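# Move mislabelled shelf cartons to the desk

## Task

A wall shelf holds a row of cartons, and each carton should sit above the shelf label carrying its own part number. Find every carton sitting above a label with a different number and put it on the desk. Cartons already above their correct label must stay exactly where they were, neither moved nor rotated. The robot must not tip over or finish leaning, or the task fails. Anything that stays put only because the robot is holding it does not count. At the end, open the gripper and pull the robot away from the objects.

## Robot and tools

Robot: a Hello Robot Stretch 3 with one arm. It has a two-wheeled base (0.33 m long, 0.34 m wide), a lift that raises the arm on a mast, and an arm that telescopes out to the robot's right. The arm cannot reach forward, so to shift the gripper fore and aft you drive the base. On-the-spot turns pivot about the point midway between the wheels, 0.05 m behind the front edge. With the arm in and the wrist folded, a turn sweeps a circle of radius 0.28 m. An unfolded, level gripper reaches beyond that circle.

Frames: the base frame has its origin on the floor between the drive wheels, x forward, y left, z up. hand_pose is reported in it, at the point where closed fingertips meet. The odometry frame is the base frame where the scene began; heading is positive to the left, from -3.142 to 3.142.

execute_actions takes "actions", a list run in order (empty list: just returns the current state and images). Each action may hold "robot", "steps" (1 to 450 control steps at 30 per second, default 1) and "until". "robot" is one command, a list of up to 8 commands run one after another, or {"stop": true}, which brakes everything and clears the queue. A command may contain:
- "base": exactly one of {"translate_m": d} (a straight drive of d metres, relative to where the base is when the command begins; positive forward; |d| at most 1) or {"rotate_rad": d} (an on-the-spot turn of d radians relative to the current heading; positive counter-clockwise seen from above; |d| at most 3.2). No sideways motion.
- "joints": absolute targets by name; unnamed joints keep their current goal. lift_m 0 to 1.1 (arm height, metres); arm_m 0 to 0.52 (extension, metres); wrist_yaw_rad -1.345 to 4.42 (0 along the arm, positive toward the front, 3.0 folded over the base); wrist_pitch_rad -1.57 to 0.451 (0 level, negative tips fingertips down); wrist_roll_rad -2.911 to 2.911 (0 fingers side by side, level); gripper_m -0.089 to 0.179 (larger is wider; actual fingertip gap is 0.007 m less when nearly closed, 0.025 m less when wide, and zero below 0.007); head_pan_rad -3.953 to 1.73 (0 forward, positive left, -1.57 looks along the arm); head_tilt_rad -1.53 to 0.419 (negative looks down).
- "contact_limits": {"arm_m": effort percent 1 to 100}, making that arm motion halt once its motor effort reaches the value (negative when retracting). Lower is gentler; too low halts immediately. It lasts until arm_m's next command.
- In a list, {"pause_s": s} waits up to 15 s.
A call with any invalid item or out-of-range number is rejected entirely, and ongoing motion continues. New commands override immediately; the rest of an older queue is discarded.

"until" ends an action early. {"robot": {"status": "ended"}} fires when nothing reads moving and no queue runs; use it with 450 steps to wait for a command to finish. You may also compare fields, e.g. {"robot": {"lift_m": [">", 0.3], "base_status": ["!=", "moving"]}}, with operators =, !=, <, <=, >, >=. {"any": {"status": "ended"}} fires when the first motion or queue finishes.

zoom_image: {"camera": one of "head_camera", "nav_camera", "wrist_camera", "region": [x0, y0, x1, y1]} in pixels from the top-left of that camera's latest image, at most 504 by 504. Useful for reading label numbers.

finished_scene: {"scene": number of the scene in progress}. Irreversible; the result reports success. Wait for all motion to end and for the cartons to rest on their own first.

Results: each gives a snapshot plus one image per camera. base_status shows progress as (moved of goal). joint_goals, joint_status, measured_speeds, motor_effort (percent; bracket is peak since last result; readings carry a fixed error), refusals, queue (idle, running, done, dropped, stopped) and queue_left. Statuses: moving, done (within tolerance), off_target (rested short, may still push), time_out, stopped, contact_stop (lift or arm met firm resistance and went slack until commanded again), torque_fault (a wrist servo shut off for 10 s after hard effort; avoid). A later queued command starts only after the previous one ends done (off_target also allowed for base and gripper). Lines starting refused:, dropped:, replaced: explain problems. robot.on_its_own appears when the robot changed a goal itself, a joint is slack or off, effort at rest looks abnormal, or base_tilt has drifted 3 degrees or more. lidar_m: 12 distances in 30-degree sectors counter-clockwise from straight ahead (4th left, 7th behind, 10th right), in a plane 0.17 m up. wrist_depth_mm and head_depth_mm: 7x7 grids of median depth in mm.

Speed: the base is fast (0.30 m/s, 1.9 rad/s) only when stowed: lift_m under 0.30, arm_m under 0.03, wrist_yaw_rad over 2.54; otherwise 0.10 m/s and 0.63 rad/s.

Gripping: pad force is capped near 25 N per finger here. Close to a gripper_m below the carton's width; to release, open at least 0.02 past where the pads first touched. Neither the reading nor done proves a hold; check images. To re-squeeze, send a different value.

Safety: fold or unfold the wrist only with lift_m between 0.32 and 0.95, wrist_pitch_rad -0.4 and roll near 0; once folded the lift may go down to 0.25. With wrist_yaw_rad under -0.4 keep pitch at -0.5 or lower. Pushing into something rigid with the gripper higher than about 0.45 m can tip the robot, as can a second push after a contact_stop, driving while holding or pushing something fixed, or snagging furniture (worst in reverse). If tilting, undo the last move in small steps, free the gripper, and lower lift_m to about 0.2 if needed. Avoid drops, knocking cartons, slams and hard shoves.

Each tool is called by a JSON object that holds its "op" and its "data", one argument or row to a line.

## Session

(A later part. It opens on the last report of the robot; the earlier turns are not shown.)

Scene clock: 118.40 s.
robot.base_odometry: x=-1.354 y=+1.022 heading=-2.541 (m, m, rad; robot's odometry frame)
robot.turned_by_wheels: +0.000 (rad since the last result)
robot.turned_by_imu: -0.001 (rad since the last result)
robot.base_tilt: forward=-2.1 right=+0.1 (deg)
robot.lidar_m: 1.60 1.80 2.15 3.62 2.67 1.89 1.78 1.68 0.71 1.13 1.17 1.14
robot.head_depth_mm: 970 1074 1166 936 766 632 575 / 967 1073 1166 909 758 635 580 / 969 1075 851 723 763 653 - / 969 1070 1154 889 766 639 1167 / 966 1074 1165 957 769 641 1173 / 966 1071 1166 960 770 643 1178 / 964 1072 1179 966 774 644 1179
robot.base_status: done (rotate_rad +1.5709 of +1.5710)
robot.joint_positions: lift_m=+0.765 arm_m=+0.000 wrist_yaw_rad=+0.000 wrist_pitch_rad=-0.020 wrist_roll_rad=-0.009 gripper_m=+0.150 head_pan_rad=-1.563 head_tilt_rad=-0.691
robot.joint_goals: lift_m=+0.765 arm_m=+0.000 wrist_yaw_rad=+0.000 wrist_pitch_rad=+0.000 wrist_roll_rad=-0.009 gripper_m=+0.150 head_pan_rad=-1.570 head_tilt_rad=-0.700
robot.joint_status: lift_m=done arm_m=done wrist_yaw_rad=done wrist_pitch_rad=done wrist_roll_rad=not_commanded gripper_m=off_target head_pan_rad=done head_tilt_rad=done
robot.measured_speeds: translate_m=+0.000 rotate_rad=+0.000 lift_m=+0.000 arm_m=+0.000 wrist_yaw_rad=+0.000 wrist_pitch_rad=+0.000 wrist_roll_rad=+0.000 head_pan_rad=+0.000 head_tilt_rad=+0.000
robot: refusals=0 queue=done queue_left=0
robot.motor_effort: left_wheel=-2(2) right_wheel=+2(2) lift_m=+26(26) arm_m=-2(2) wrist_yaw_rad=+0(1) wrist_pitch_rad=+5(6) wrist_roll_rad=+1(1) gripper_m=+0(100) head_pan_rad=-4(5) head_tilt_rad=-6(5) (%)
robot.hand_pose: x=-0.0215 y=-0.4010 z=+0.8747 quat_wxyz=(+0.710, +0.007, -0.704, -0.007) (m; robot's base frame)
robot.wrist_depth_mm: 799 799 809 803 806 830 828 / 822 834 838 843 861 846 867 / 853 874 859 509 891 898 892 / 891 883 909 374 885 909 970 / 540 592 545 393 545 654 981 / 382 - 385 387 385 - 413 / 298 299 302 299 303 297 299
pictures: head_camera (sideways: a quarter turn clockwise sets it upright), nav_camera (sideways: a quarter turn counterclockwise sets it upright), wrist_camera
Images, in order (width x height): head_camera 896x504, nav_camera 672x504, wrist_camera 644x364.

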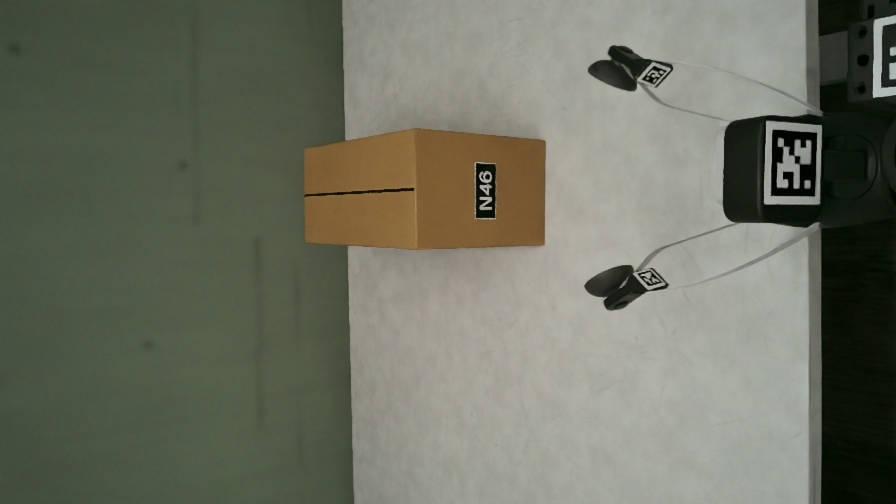

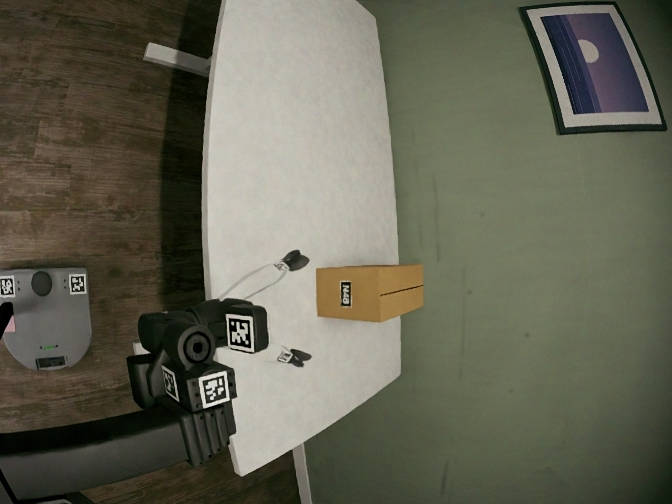

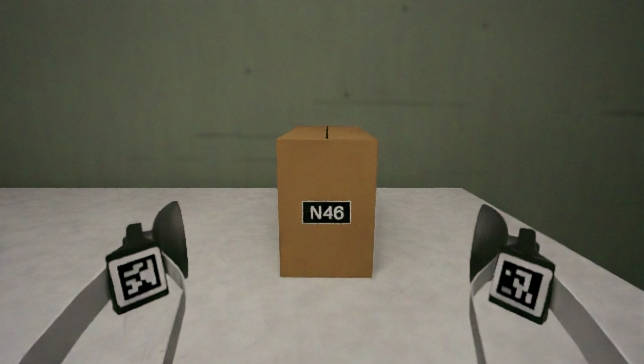

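{"op": "execute_actions", "data": {
  "actions": [
    {"robot":[{"joints":{"wrist_yaw_rad":3.0,"wrist_pitch_rad":-0.4,"lift_m":0.85}},{"base":{"translate_m":0.48},"joints":{"lift_m":0.27}},{"base":{"rotate_rad":1.59}},{"base":{"translate_m":1.0}},{"base":{"translate_m":1.0}},{"base":{"translate_m":0.8}},{"base":{"rotate_rad":1.585}},{"joints":{"lift_m":0.70}}],"steps":450,"until":{"robot":{"status":"ended"}}},
    {"steps":450,"until":{"robot":{"status":"ended"}}},
    {"steps":450,"until":{"robot":{"status":"ended"}}},
    {"robot":{"joints":{"wrist_yaw_rad":0,"wrist_pitch_rad":0,"gripper_m":0.125}},"steps":450,"until":{"robot":{"status":"ended"}}}
  ]
}}

Scene clock: 153.97 s.
robot.base_odometry: x=-0.124 y=-1.529 heading=+0.633 (m, m, rad; robot's odometry frame)
robot.turned_by_wheels: +3.175 (rad since the last result)
robot.turned_by_imu: +3.151 (rad since the last result)
robot.base_tilt: forward=-2.1 right=+0.1 (deg)
robot.lidar_m: 2.37 2.44 3.26 3.48 1.63 1.45 1.39 1.26 0.90 0.85 0.88 1.18
robot.head_depth_mm: 719 801 899 1023 1188 1362 1233 / 720 798 897 982 847 1372 1236 / 721 799 883 749 816 1381 - / 722 799 884 840 848 1384 1259 / 721 800 882 757 816 1381 1248 / 719 801 898 816 850 1385 1246 / 719 799 895 768 818 1382 1252
robot.base_status: done (rotate_rad +1.5849 of +1.5850)
robot.joint_positions: lift_m=+0.700 arm_m=+0.000 wrist_yaw_rad=+0.002 wrist_pitch_rad=-0.021 wrist_roll_rad=-0.009 gripper_m=+0.125 head_pan_rad=-1.563 head_tilt_rad=-0.692
robot.joint_goals: lift_m=+0.700 arm_m=+0.000 wrist_yaw_rad=+0.000 wrist_pitch_rad=+0.000 wrist_roll_rad=-0.009 gripper_m=+0.125 head_pan_rad=-1.570 head_tilt_rad=-0.700
robot.joint_status: lift_m=done arm_m=done wrist_yaw_rad=done wrist_pitch_rad=done wrist_roll_rad=not_commanded gripper_m=done head_pan_rad=done head_tilt_rad=done
robot.measured_speeds: translate_m=+0.000 rotate_rad=+0.000 lift_m=+0.000 arm_m=+0.000 wrist_yaw_rad=+0.000 wrist_pitch_rad=+0.000 wrist_roll_rad=+0.000 head_pan_rad=+0.000 head_tilt_rad=+0.000
robot: refusals=0 queue=done queue_left=0
robot.motor_effort: left_wheel=-2(10) right_wheel=+2(9) lift_m=+34(34) arm_m=-2(2) wrist_yaw_rad=-1(3) wrist_pitch_rad=+6(7) wrist_roll_rad=+0(0) gripper_m=-1(100) head_pan_rad=-4(5) head_tilt_rad=-5(6) (%)
robot.hand_pose: x=-0.0210 y=-0.4009 z=+0.8091 quat_wxyz=(+0.711, +0.008, -0.704, -0.007) (m; robot's base frame)
robot.wrist_depth_mm: 549 556 561 560 564 563 563 / 573 572 575 578 583 588 594 / 583 450 456 459 599 607 609 / 360 366 368 366 630 639 637 / 378 381 383 382 643 659 673 / 391 393 395 396 402 - 696 / 692 712 712 711 714 732 727
pictures: head_camera (sideways: a quarter turn clockwise sets it upright), nav_camera (sideways: a quarter turn counterclockwise sets it upright), wrist_camera
Images, in order (width x height): head_camera 896x504, nav_camera 672x504, wrist_camera 644x364.

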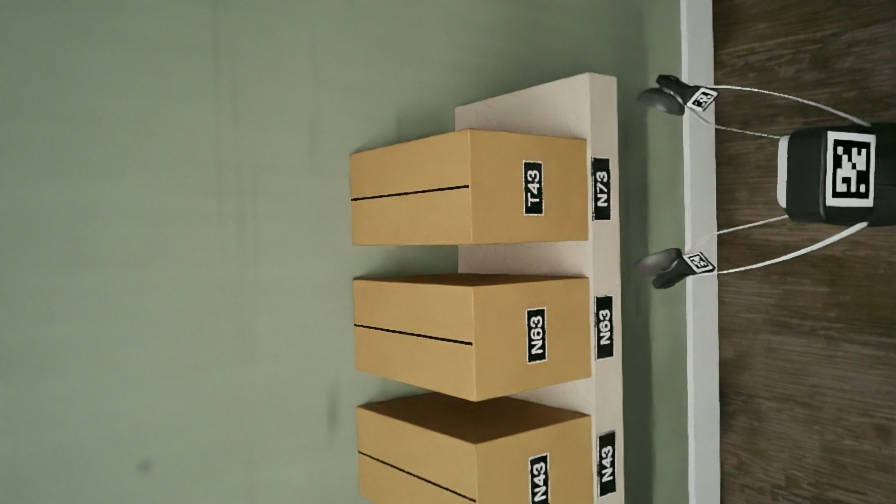

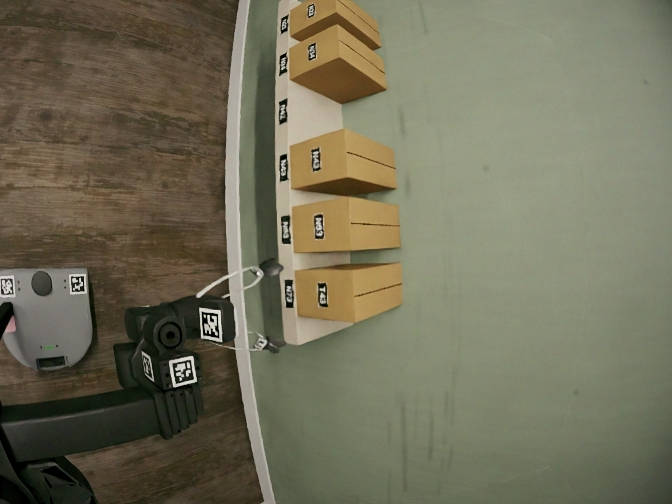

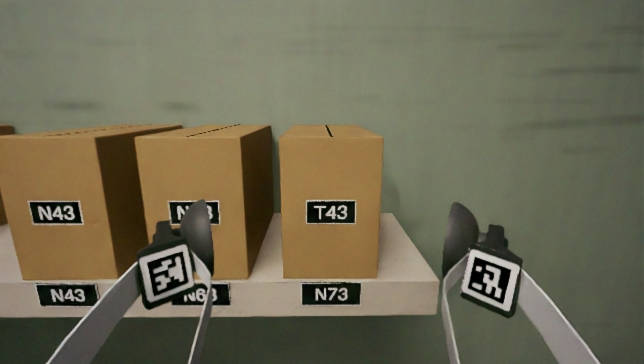

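Well aligned.

{"op": "execute_actions", "data": {
  "actions": [
    {"robot":{"joints":{"arm_m":0.19}},"steps":450,"until":{"robot":{"status":"ended"}}}
  ]
}}

Scene clock: 156.57 s.
robot.base_odometry: x=-0.124 y=-1.529 heading=+0.633 (m, m, rad; robot's odometry frame)
robot.turned_by_wheels: +0.000 (rad since the last result)
robot.turned_by_imu: -0.001 (rad since the last result)
robot.base_tilt: forward=-2.1 right=+0.0 (deg)
robot.lidar_m: 2.37 2.45 3.26 3.46 1.62 1.46 1.39 1.26 0.89 0.86 0.88 1.18
robot.head_depth_mm: 720 798 897 1022 1158 - - / 720 801 899 984 864 - 1216 / 719 800 883 748 778 - 1236 / 719 801 886 839 826 1380 1243 / 720 800 882 755 817 1382 1251 / 719 799 899 817 849 1387 1248 / 720 799 892 765 815 1383 1252
robot.base_status: done (rotate_rad +1.5849 of +1.5850)
robot.joint_positions: lift_m=+0.700 arm_m=+0.190 wrist_yaw_rad=+0.000 wrist_pitch_rad=-0.020 wrist_roll_rad=-0.009 gripper_m=+0.125 head_pan_rad=-1.563 head_tilt_rad=-0.692
robot.joint_goals: lift_m=+0.700 arm_m=+0.190 wrist_yaw_rad=+0.000 wrist_pitch_rad=+0.000 wrist_roll_rad=-0.009 gripper_m=+0.125 head_pan_rad=-1.570 head_tilt_rad=-0.700
robot.joint_status: lift_m=done arm_m=done wrist_yaw_rad=done wrist_pitch_rad=done wrist_roll_rad=not_commanded gripper_m=done head_pan_rad=done head_tilt_rad=done
robot.measured_speeds: translate_m=+0.000 rotate_rad=+0.000 lift_m=+0.000 arm_m=+0.000 wrist_yaw_rad=+0.000 wrist_pitch_rad=+0.000 wrist_roll_rad=+0.000 head_pan_rad=+0.000 head_tilt_rad=+0.000
robot: refusals=0 queue=done queue_left=0
robot.motor_effort: left_wheel=-2(2) right_wheel=+2(2) lift_m=+33(33) arm_m=+3(2) wrist_yaw_rad=+0(2) wrist_pitch_rad=+5(6) wrist_roll_rad=+0(1) gripper_m=-1(0) head_pan_rad=-4(5) head_tilt_rad=-5(6) (%)
robot.hand_pose: x=-0.0214 y=-0.5904 z=+0.8094 quat_wxyz=(+0.711, +0.007, -0.704, -0.007) (m; robot's base frame)
robot.wrist_depth_mm: 381 384 381 385 389 390 392 / 393 394 398 395 403 409 406 / 403 406 407 412 417 420 425 / 170 174 192 172 174 438 441 / 176 176 180 178 180 461 461 / 183 183 189 186 188 - 485 / 188 194 227 194 197 496 502
pictures: head_camera (sideways: a quarter turn clockwise sets it upright), nav_camera (sideways: a quarter turn counterclockwise sets it upright), wrist_camera
Images, in order (width x height): head_camera 896x504, nav_camera 672x504, wrist_camera 644x364.

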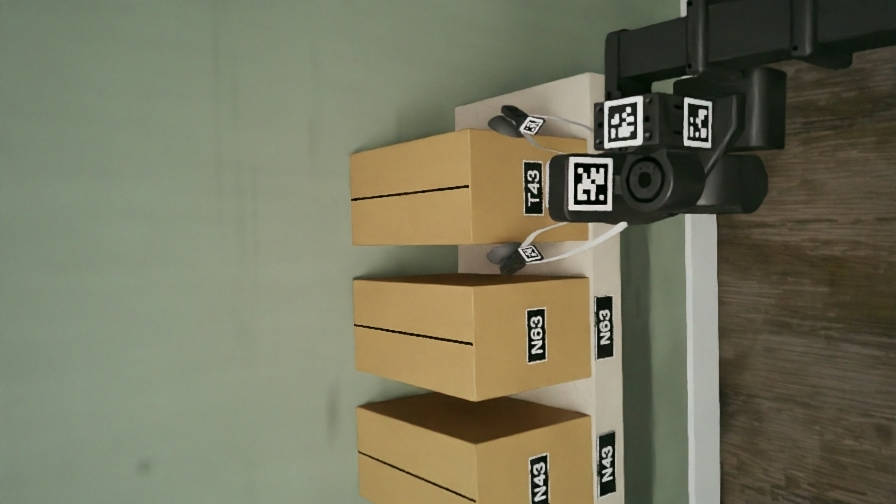

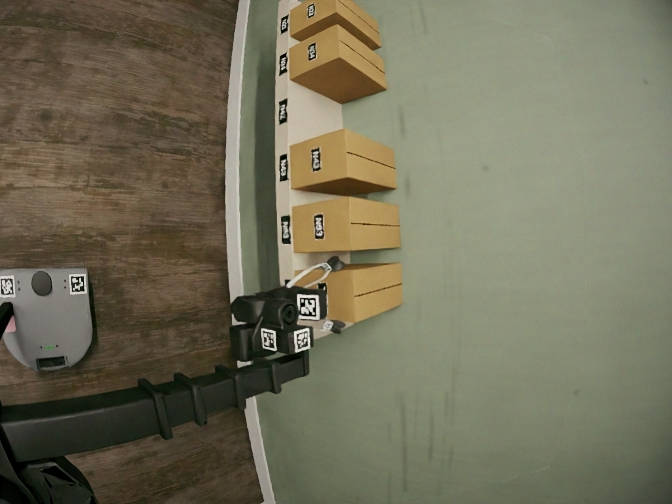

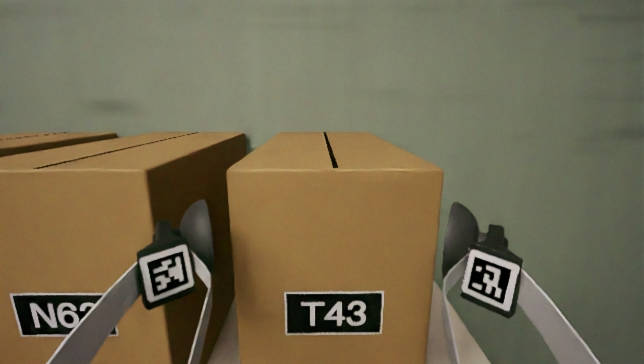

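{"op": "execute_actions", "data": {
  "actions": [
    {"robot":[{"base":{"translate_m":-0.006}},{"joints":{"arm_m":0.25}},{"joints":{"gripper_m":0.06}},{"joints":{"lift_m":0.73}},{"joints":{"arm_m":0.0}},{"joints":{"lift_m":0.95}},{"base":{"rotate_rad":1.58}},{"base":{"translate_m":1.0}}],"steps":450,"until":{"robot":{"status":"ended"}}},
    {"steps":450,"until":{"robot":{"status":"ended"}}},
    {"robot":[{"base":{"translate_m":1.0}},{"base":{"translate_m":0.8}},{"base":{"rotate_rad":1.58}},{"joints":{"arm_m":0.25,"lift_m":0.82}},{"joints":{"lift_m":0.765}}],"steps":450,"until":{"robot":{"status":"ended"}}},
    {"steps":450,"until":{"robot":{"status":"ended"}}}
  ]
}}

Scene clock: 209.37 s.
robot.base_odometry: x=-1.807 y=+0.709 heading=-2.490 (m, m, rad; robot's odometry frame)
robot.turned_by_wheels: +3.160 (rad since the last result)
robot.turned_by_imu: +3.141 (rad since the last result)
robot.base_tilt: forward=-2.1 right=+0.1 (deg)
robot.lidar_m: 1.30 1.12 1.84 3.65 3.37 2.39 2.28 1.00 1.16 1.11 0.78 1.53
robot.head_depth_mm: 949 1055 1142 966 - - 578 / 947 1056 1144 954 - 626 578 / 949 1055 848 700 - 636 580 / 947 1053 1145 861 762 638 583 / 948 1058 1157 953 768 640 584 / 951 1055 1168 963 769 643 587 / 952 1057 1168 963 773 644 586
robot.base_status: done (rotate_rad +1.5799 of +1.5800)
robot.joint_positions: lift_m=+0.765 arm_m=+0.250 wrist_yaw_rad=+0.000 wrist_pitch_rad=-0.021 wrist_roll_rad=-0.009 gripper_m=+0.086 head_pan_rad=-1.563 head_tilt_rad=-0.692
robot.joint_goals: lift_m=+0.765 arm_m=+0.250 wrist_yaw_rad=+0.000 wrist_pitch_rad=+0.000 wrist_roll_rad=-0.009 gripper_m=+0.084 head_pan_rad=-1.570 head_tilt_rad=-0.700
robot.joint_status: lift_m=done arm_m=done wrist_yaw_rad=done wrist_pitch_rad=done wrist_roll_rad=not_commanded gripper_m=off_target head_pan_rad=done head_tilt_rad=done
robot.measured_speeds: translate_m=+0.000 rotate_rad=+0.000 lift_m=+0.000 arm_m=+0.000 wrist_yaw_rad=+0.000 wrist_pitch_rad=+0.000 wrist_roll_rad=+0.000 head_pan_rad=+0.000 head_tilt_rad=+0.000
robot: refusals=0 queue=done queue_left=0
robot.on_its_own: gripper_m is held at +0.084, not at your +0.060, by its stall guard, which is not easing now
robot.motor_effort: left_wheel=-2(8) right_wheel=+3(6) lift_m=+26(36) arm_m=+3(10) wrist_yaw_rad=+0(3) wrist_pitch_rad=+6(17) wrist_roll_rad=+0(1) gripper_m=-61(100) head_pan_rad=-5(5) head_tilt_rad=-6(5) (%)
robot.hand_pose: x=-0.0214 y=-0.6504 z=+0.8743 quat_wxyz=(+0.710, +0.008, -0.704, -0.008) (m; robot's base frame)
robot.wrist_depth_mm: 561 560 561 570 575 573 568 / 580 590 590 593 588 590 600 / 599 606 612 605 607 611 621 / 628 637 136 136 135 645 655 / 537 586 124 124 124 540 538 / 384 - 129 129 129 - 383 / 311 295 134 135 135 297 297
pictures: head_camera (sideways: a quarter turn clockwise sets it upright), nav_camera (sideways: a quarter turn counterclockwise sets it upright), wrist_camera
Images, in order (width x height): head_camera 896x504, nav_camera 672x504, wrist_camera 644x364.

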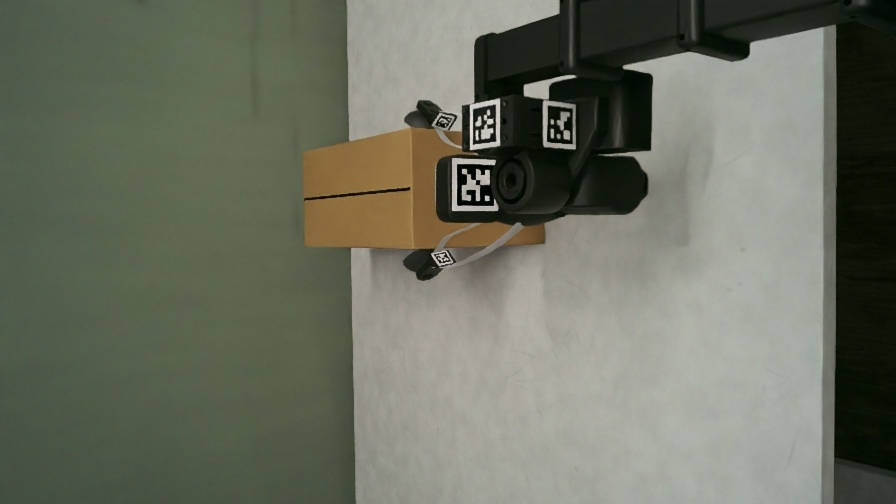

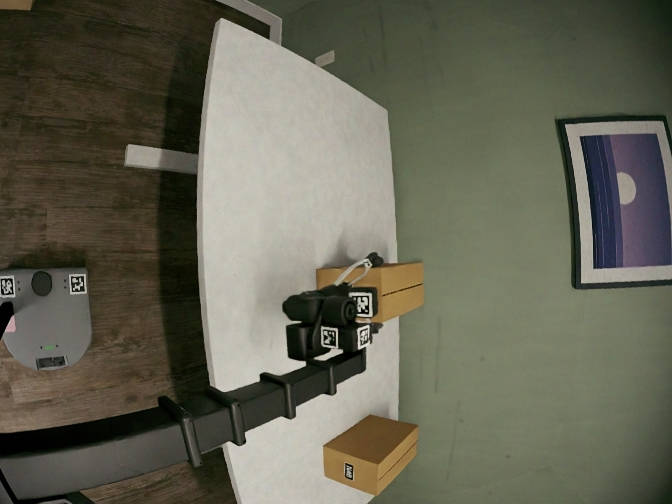

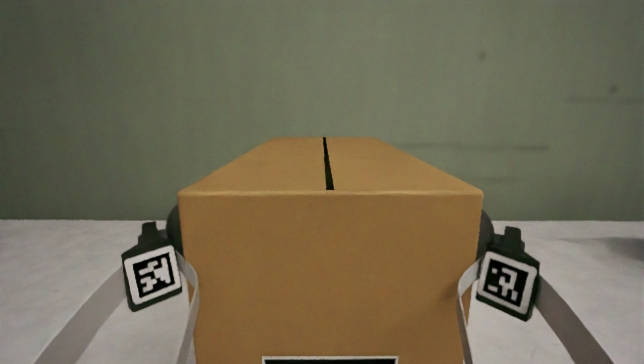

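{"op": "execute_actions", "data": {
  "actions": [
    {"robot":[{"joints":{"gripper_m":0.15}},{"pause_s":1.5},{"joints":{"arm_m":0.0}}],"steps":400,"until":{"robot":{"status":"ended"}}}
  ]
}}

Scene clock: 215.00 s.
robot.base_odometry: x=-1.807 y=+0.709 heading=-2.490 (m, m, rad; robot's odometry frame)
robot.turned_by_wheels: +0.000 (rad since the last result)
robot.turned_by_imu: -0.001 (rad since the last result)
robot.base_tilt: forward=-2.1 right=+0.1 (deg)
robot.lidar_m: 1.30 1.12 1.84 3.64 3.37 2.41 2.28 1.00 1.16 1.12 0.78 1.53
robot.head_depth_mm: 949 1052 1143 936 764 630 564 / 948 1051 1144 907 756 633 566 / 951 1057 853 720 761 653 - / 953 1057 1143 889 766 638 876 / 951 1059 1159 955 768 641 585 / 948 1055 1167 958 770 642 587 / 950 1058 1168 966 774 645 587
robot.base_status: done (rotate_rad +1.5799 of +1.5800)
robot.joint_positions: lift_m=+0.765 arm_m=+0.000 wrist_yaw_rad=+0.000 wrist_pitch_rad=-0.020 wrist_roll_rad=-0.009 gripper_m=+0.150 head_pan_rad=-1.563 head_tilt_rad=-0.692
robot.joint_goals: lift_m=+0.765 arm_m=+0.000 wrist_yaw_rad=+0.000 wrist_pitch_rad=+0.000 wrist_roll_rad=-0.009 gripper_m=+0.150 head_pan_rad=-1.570 head_tilt_rad=-0.700
robot.joint_status: lift_m=done arm_m=done wrist_yaw_rad=done wrist_pitch_rad=done wrist_roll_rad=not_commanded gripper_m=off_target head_pan_rad=done head_tilt_rad=done
robot.measured_speeds: translate_m=+0.000 rotate_rad=+0.000 lift_m=+0.000 arm_m=+0.000 wrist_yaw_rad=+0.000 wrist_pitch_rad=+0.000 wrist_roll_rad=+0.000 head_pan_rad=+0.000 head_tilt_rad=+0.000
robot: refusals=0 queue=done queue_left=0
robot.motor_effort: left_wheel=-2(2) right_wheel=+2(2) lift_m=+26(26) arm_m=-2(3) wrist_yaw_rad=+1(0) wrist_pitch_rad=+5(6) wrist_roll_rad=+0(1) gripper_m=+0(100) head_pan_rad=-4(5) head_tilt_rad=-5(5) (%)
robot.hand_pose: x=-0.0215 y=-0.4010 z=+0.8747 quat_wxyz=(+0.710, +0.007, -0.704, -0.007) (m; robot's base frame)
robot.wrist_depth_mm: 777 788 784 809 803 815 811 / 816 809 826 834 827 840 836 / 867 856 861 509 856 866 560 / 870 857 869 369 886 893 503 / 538 595 544 385 553 602 474 / 384 - 390 389 388 - 390 / 297 299 299 300 300 301 299
pictures: head_camera (sideways: a quarter turn clockwise sets it upright), nav_camera (sideways: a quarter turn counterclockwise sets it upright), wrist_camera
Images, in order (width x height): head_camera 896x504, nav_camera 672x504, wrist_camera 644x364.

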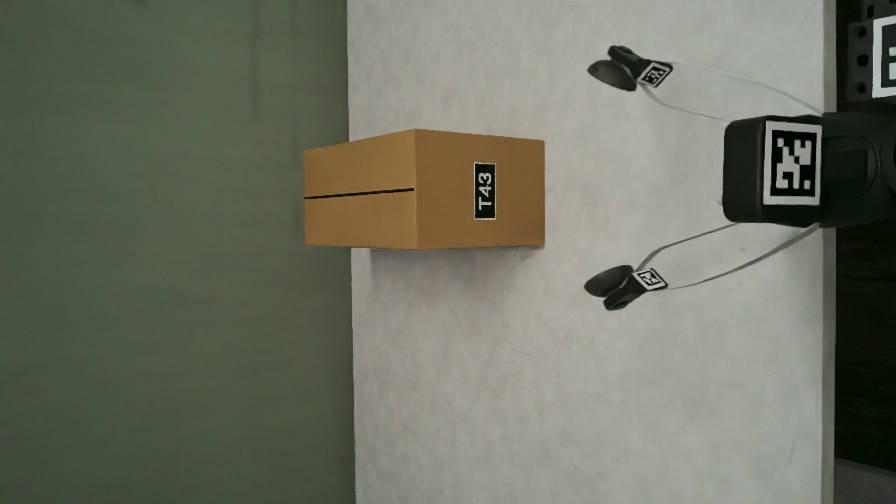

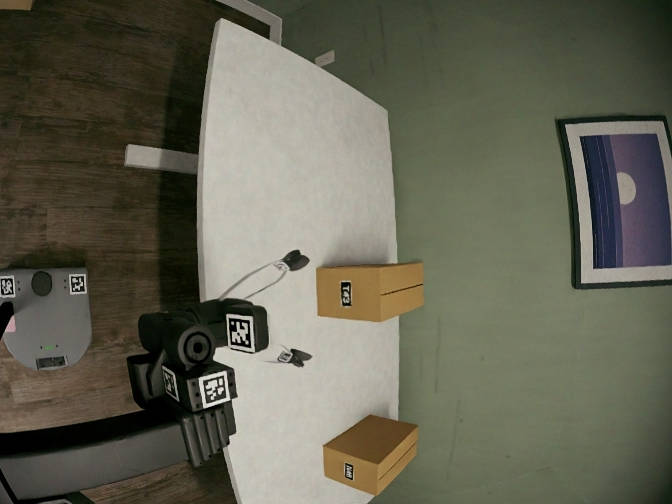

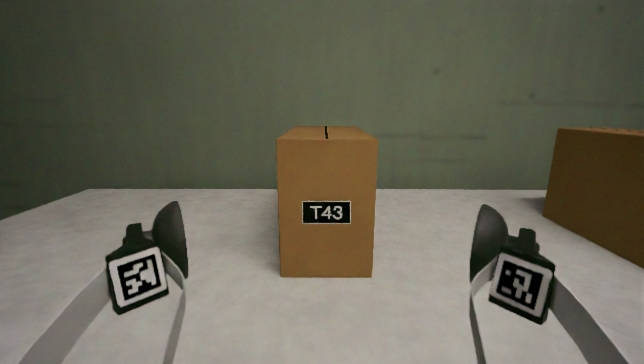

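{"op": "finished_scene", "data": {
  "scene": 2
}}

The scene is finished: the task was done.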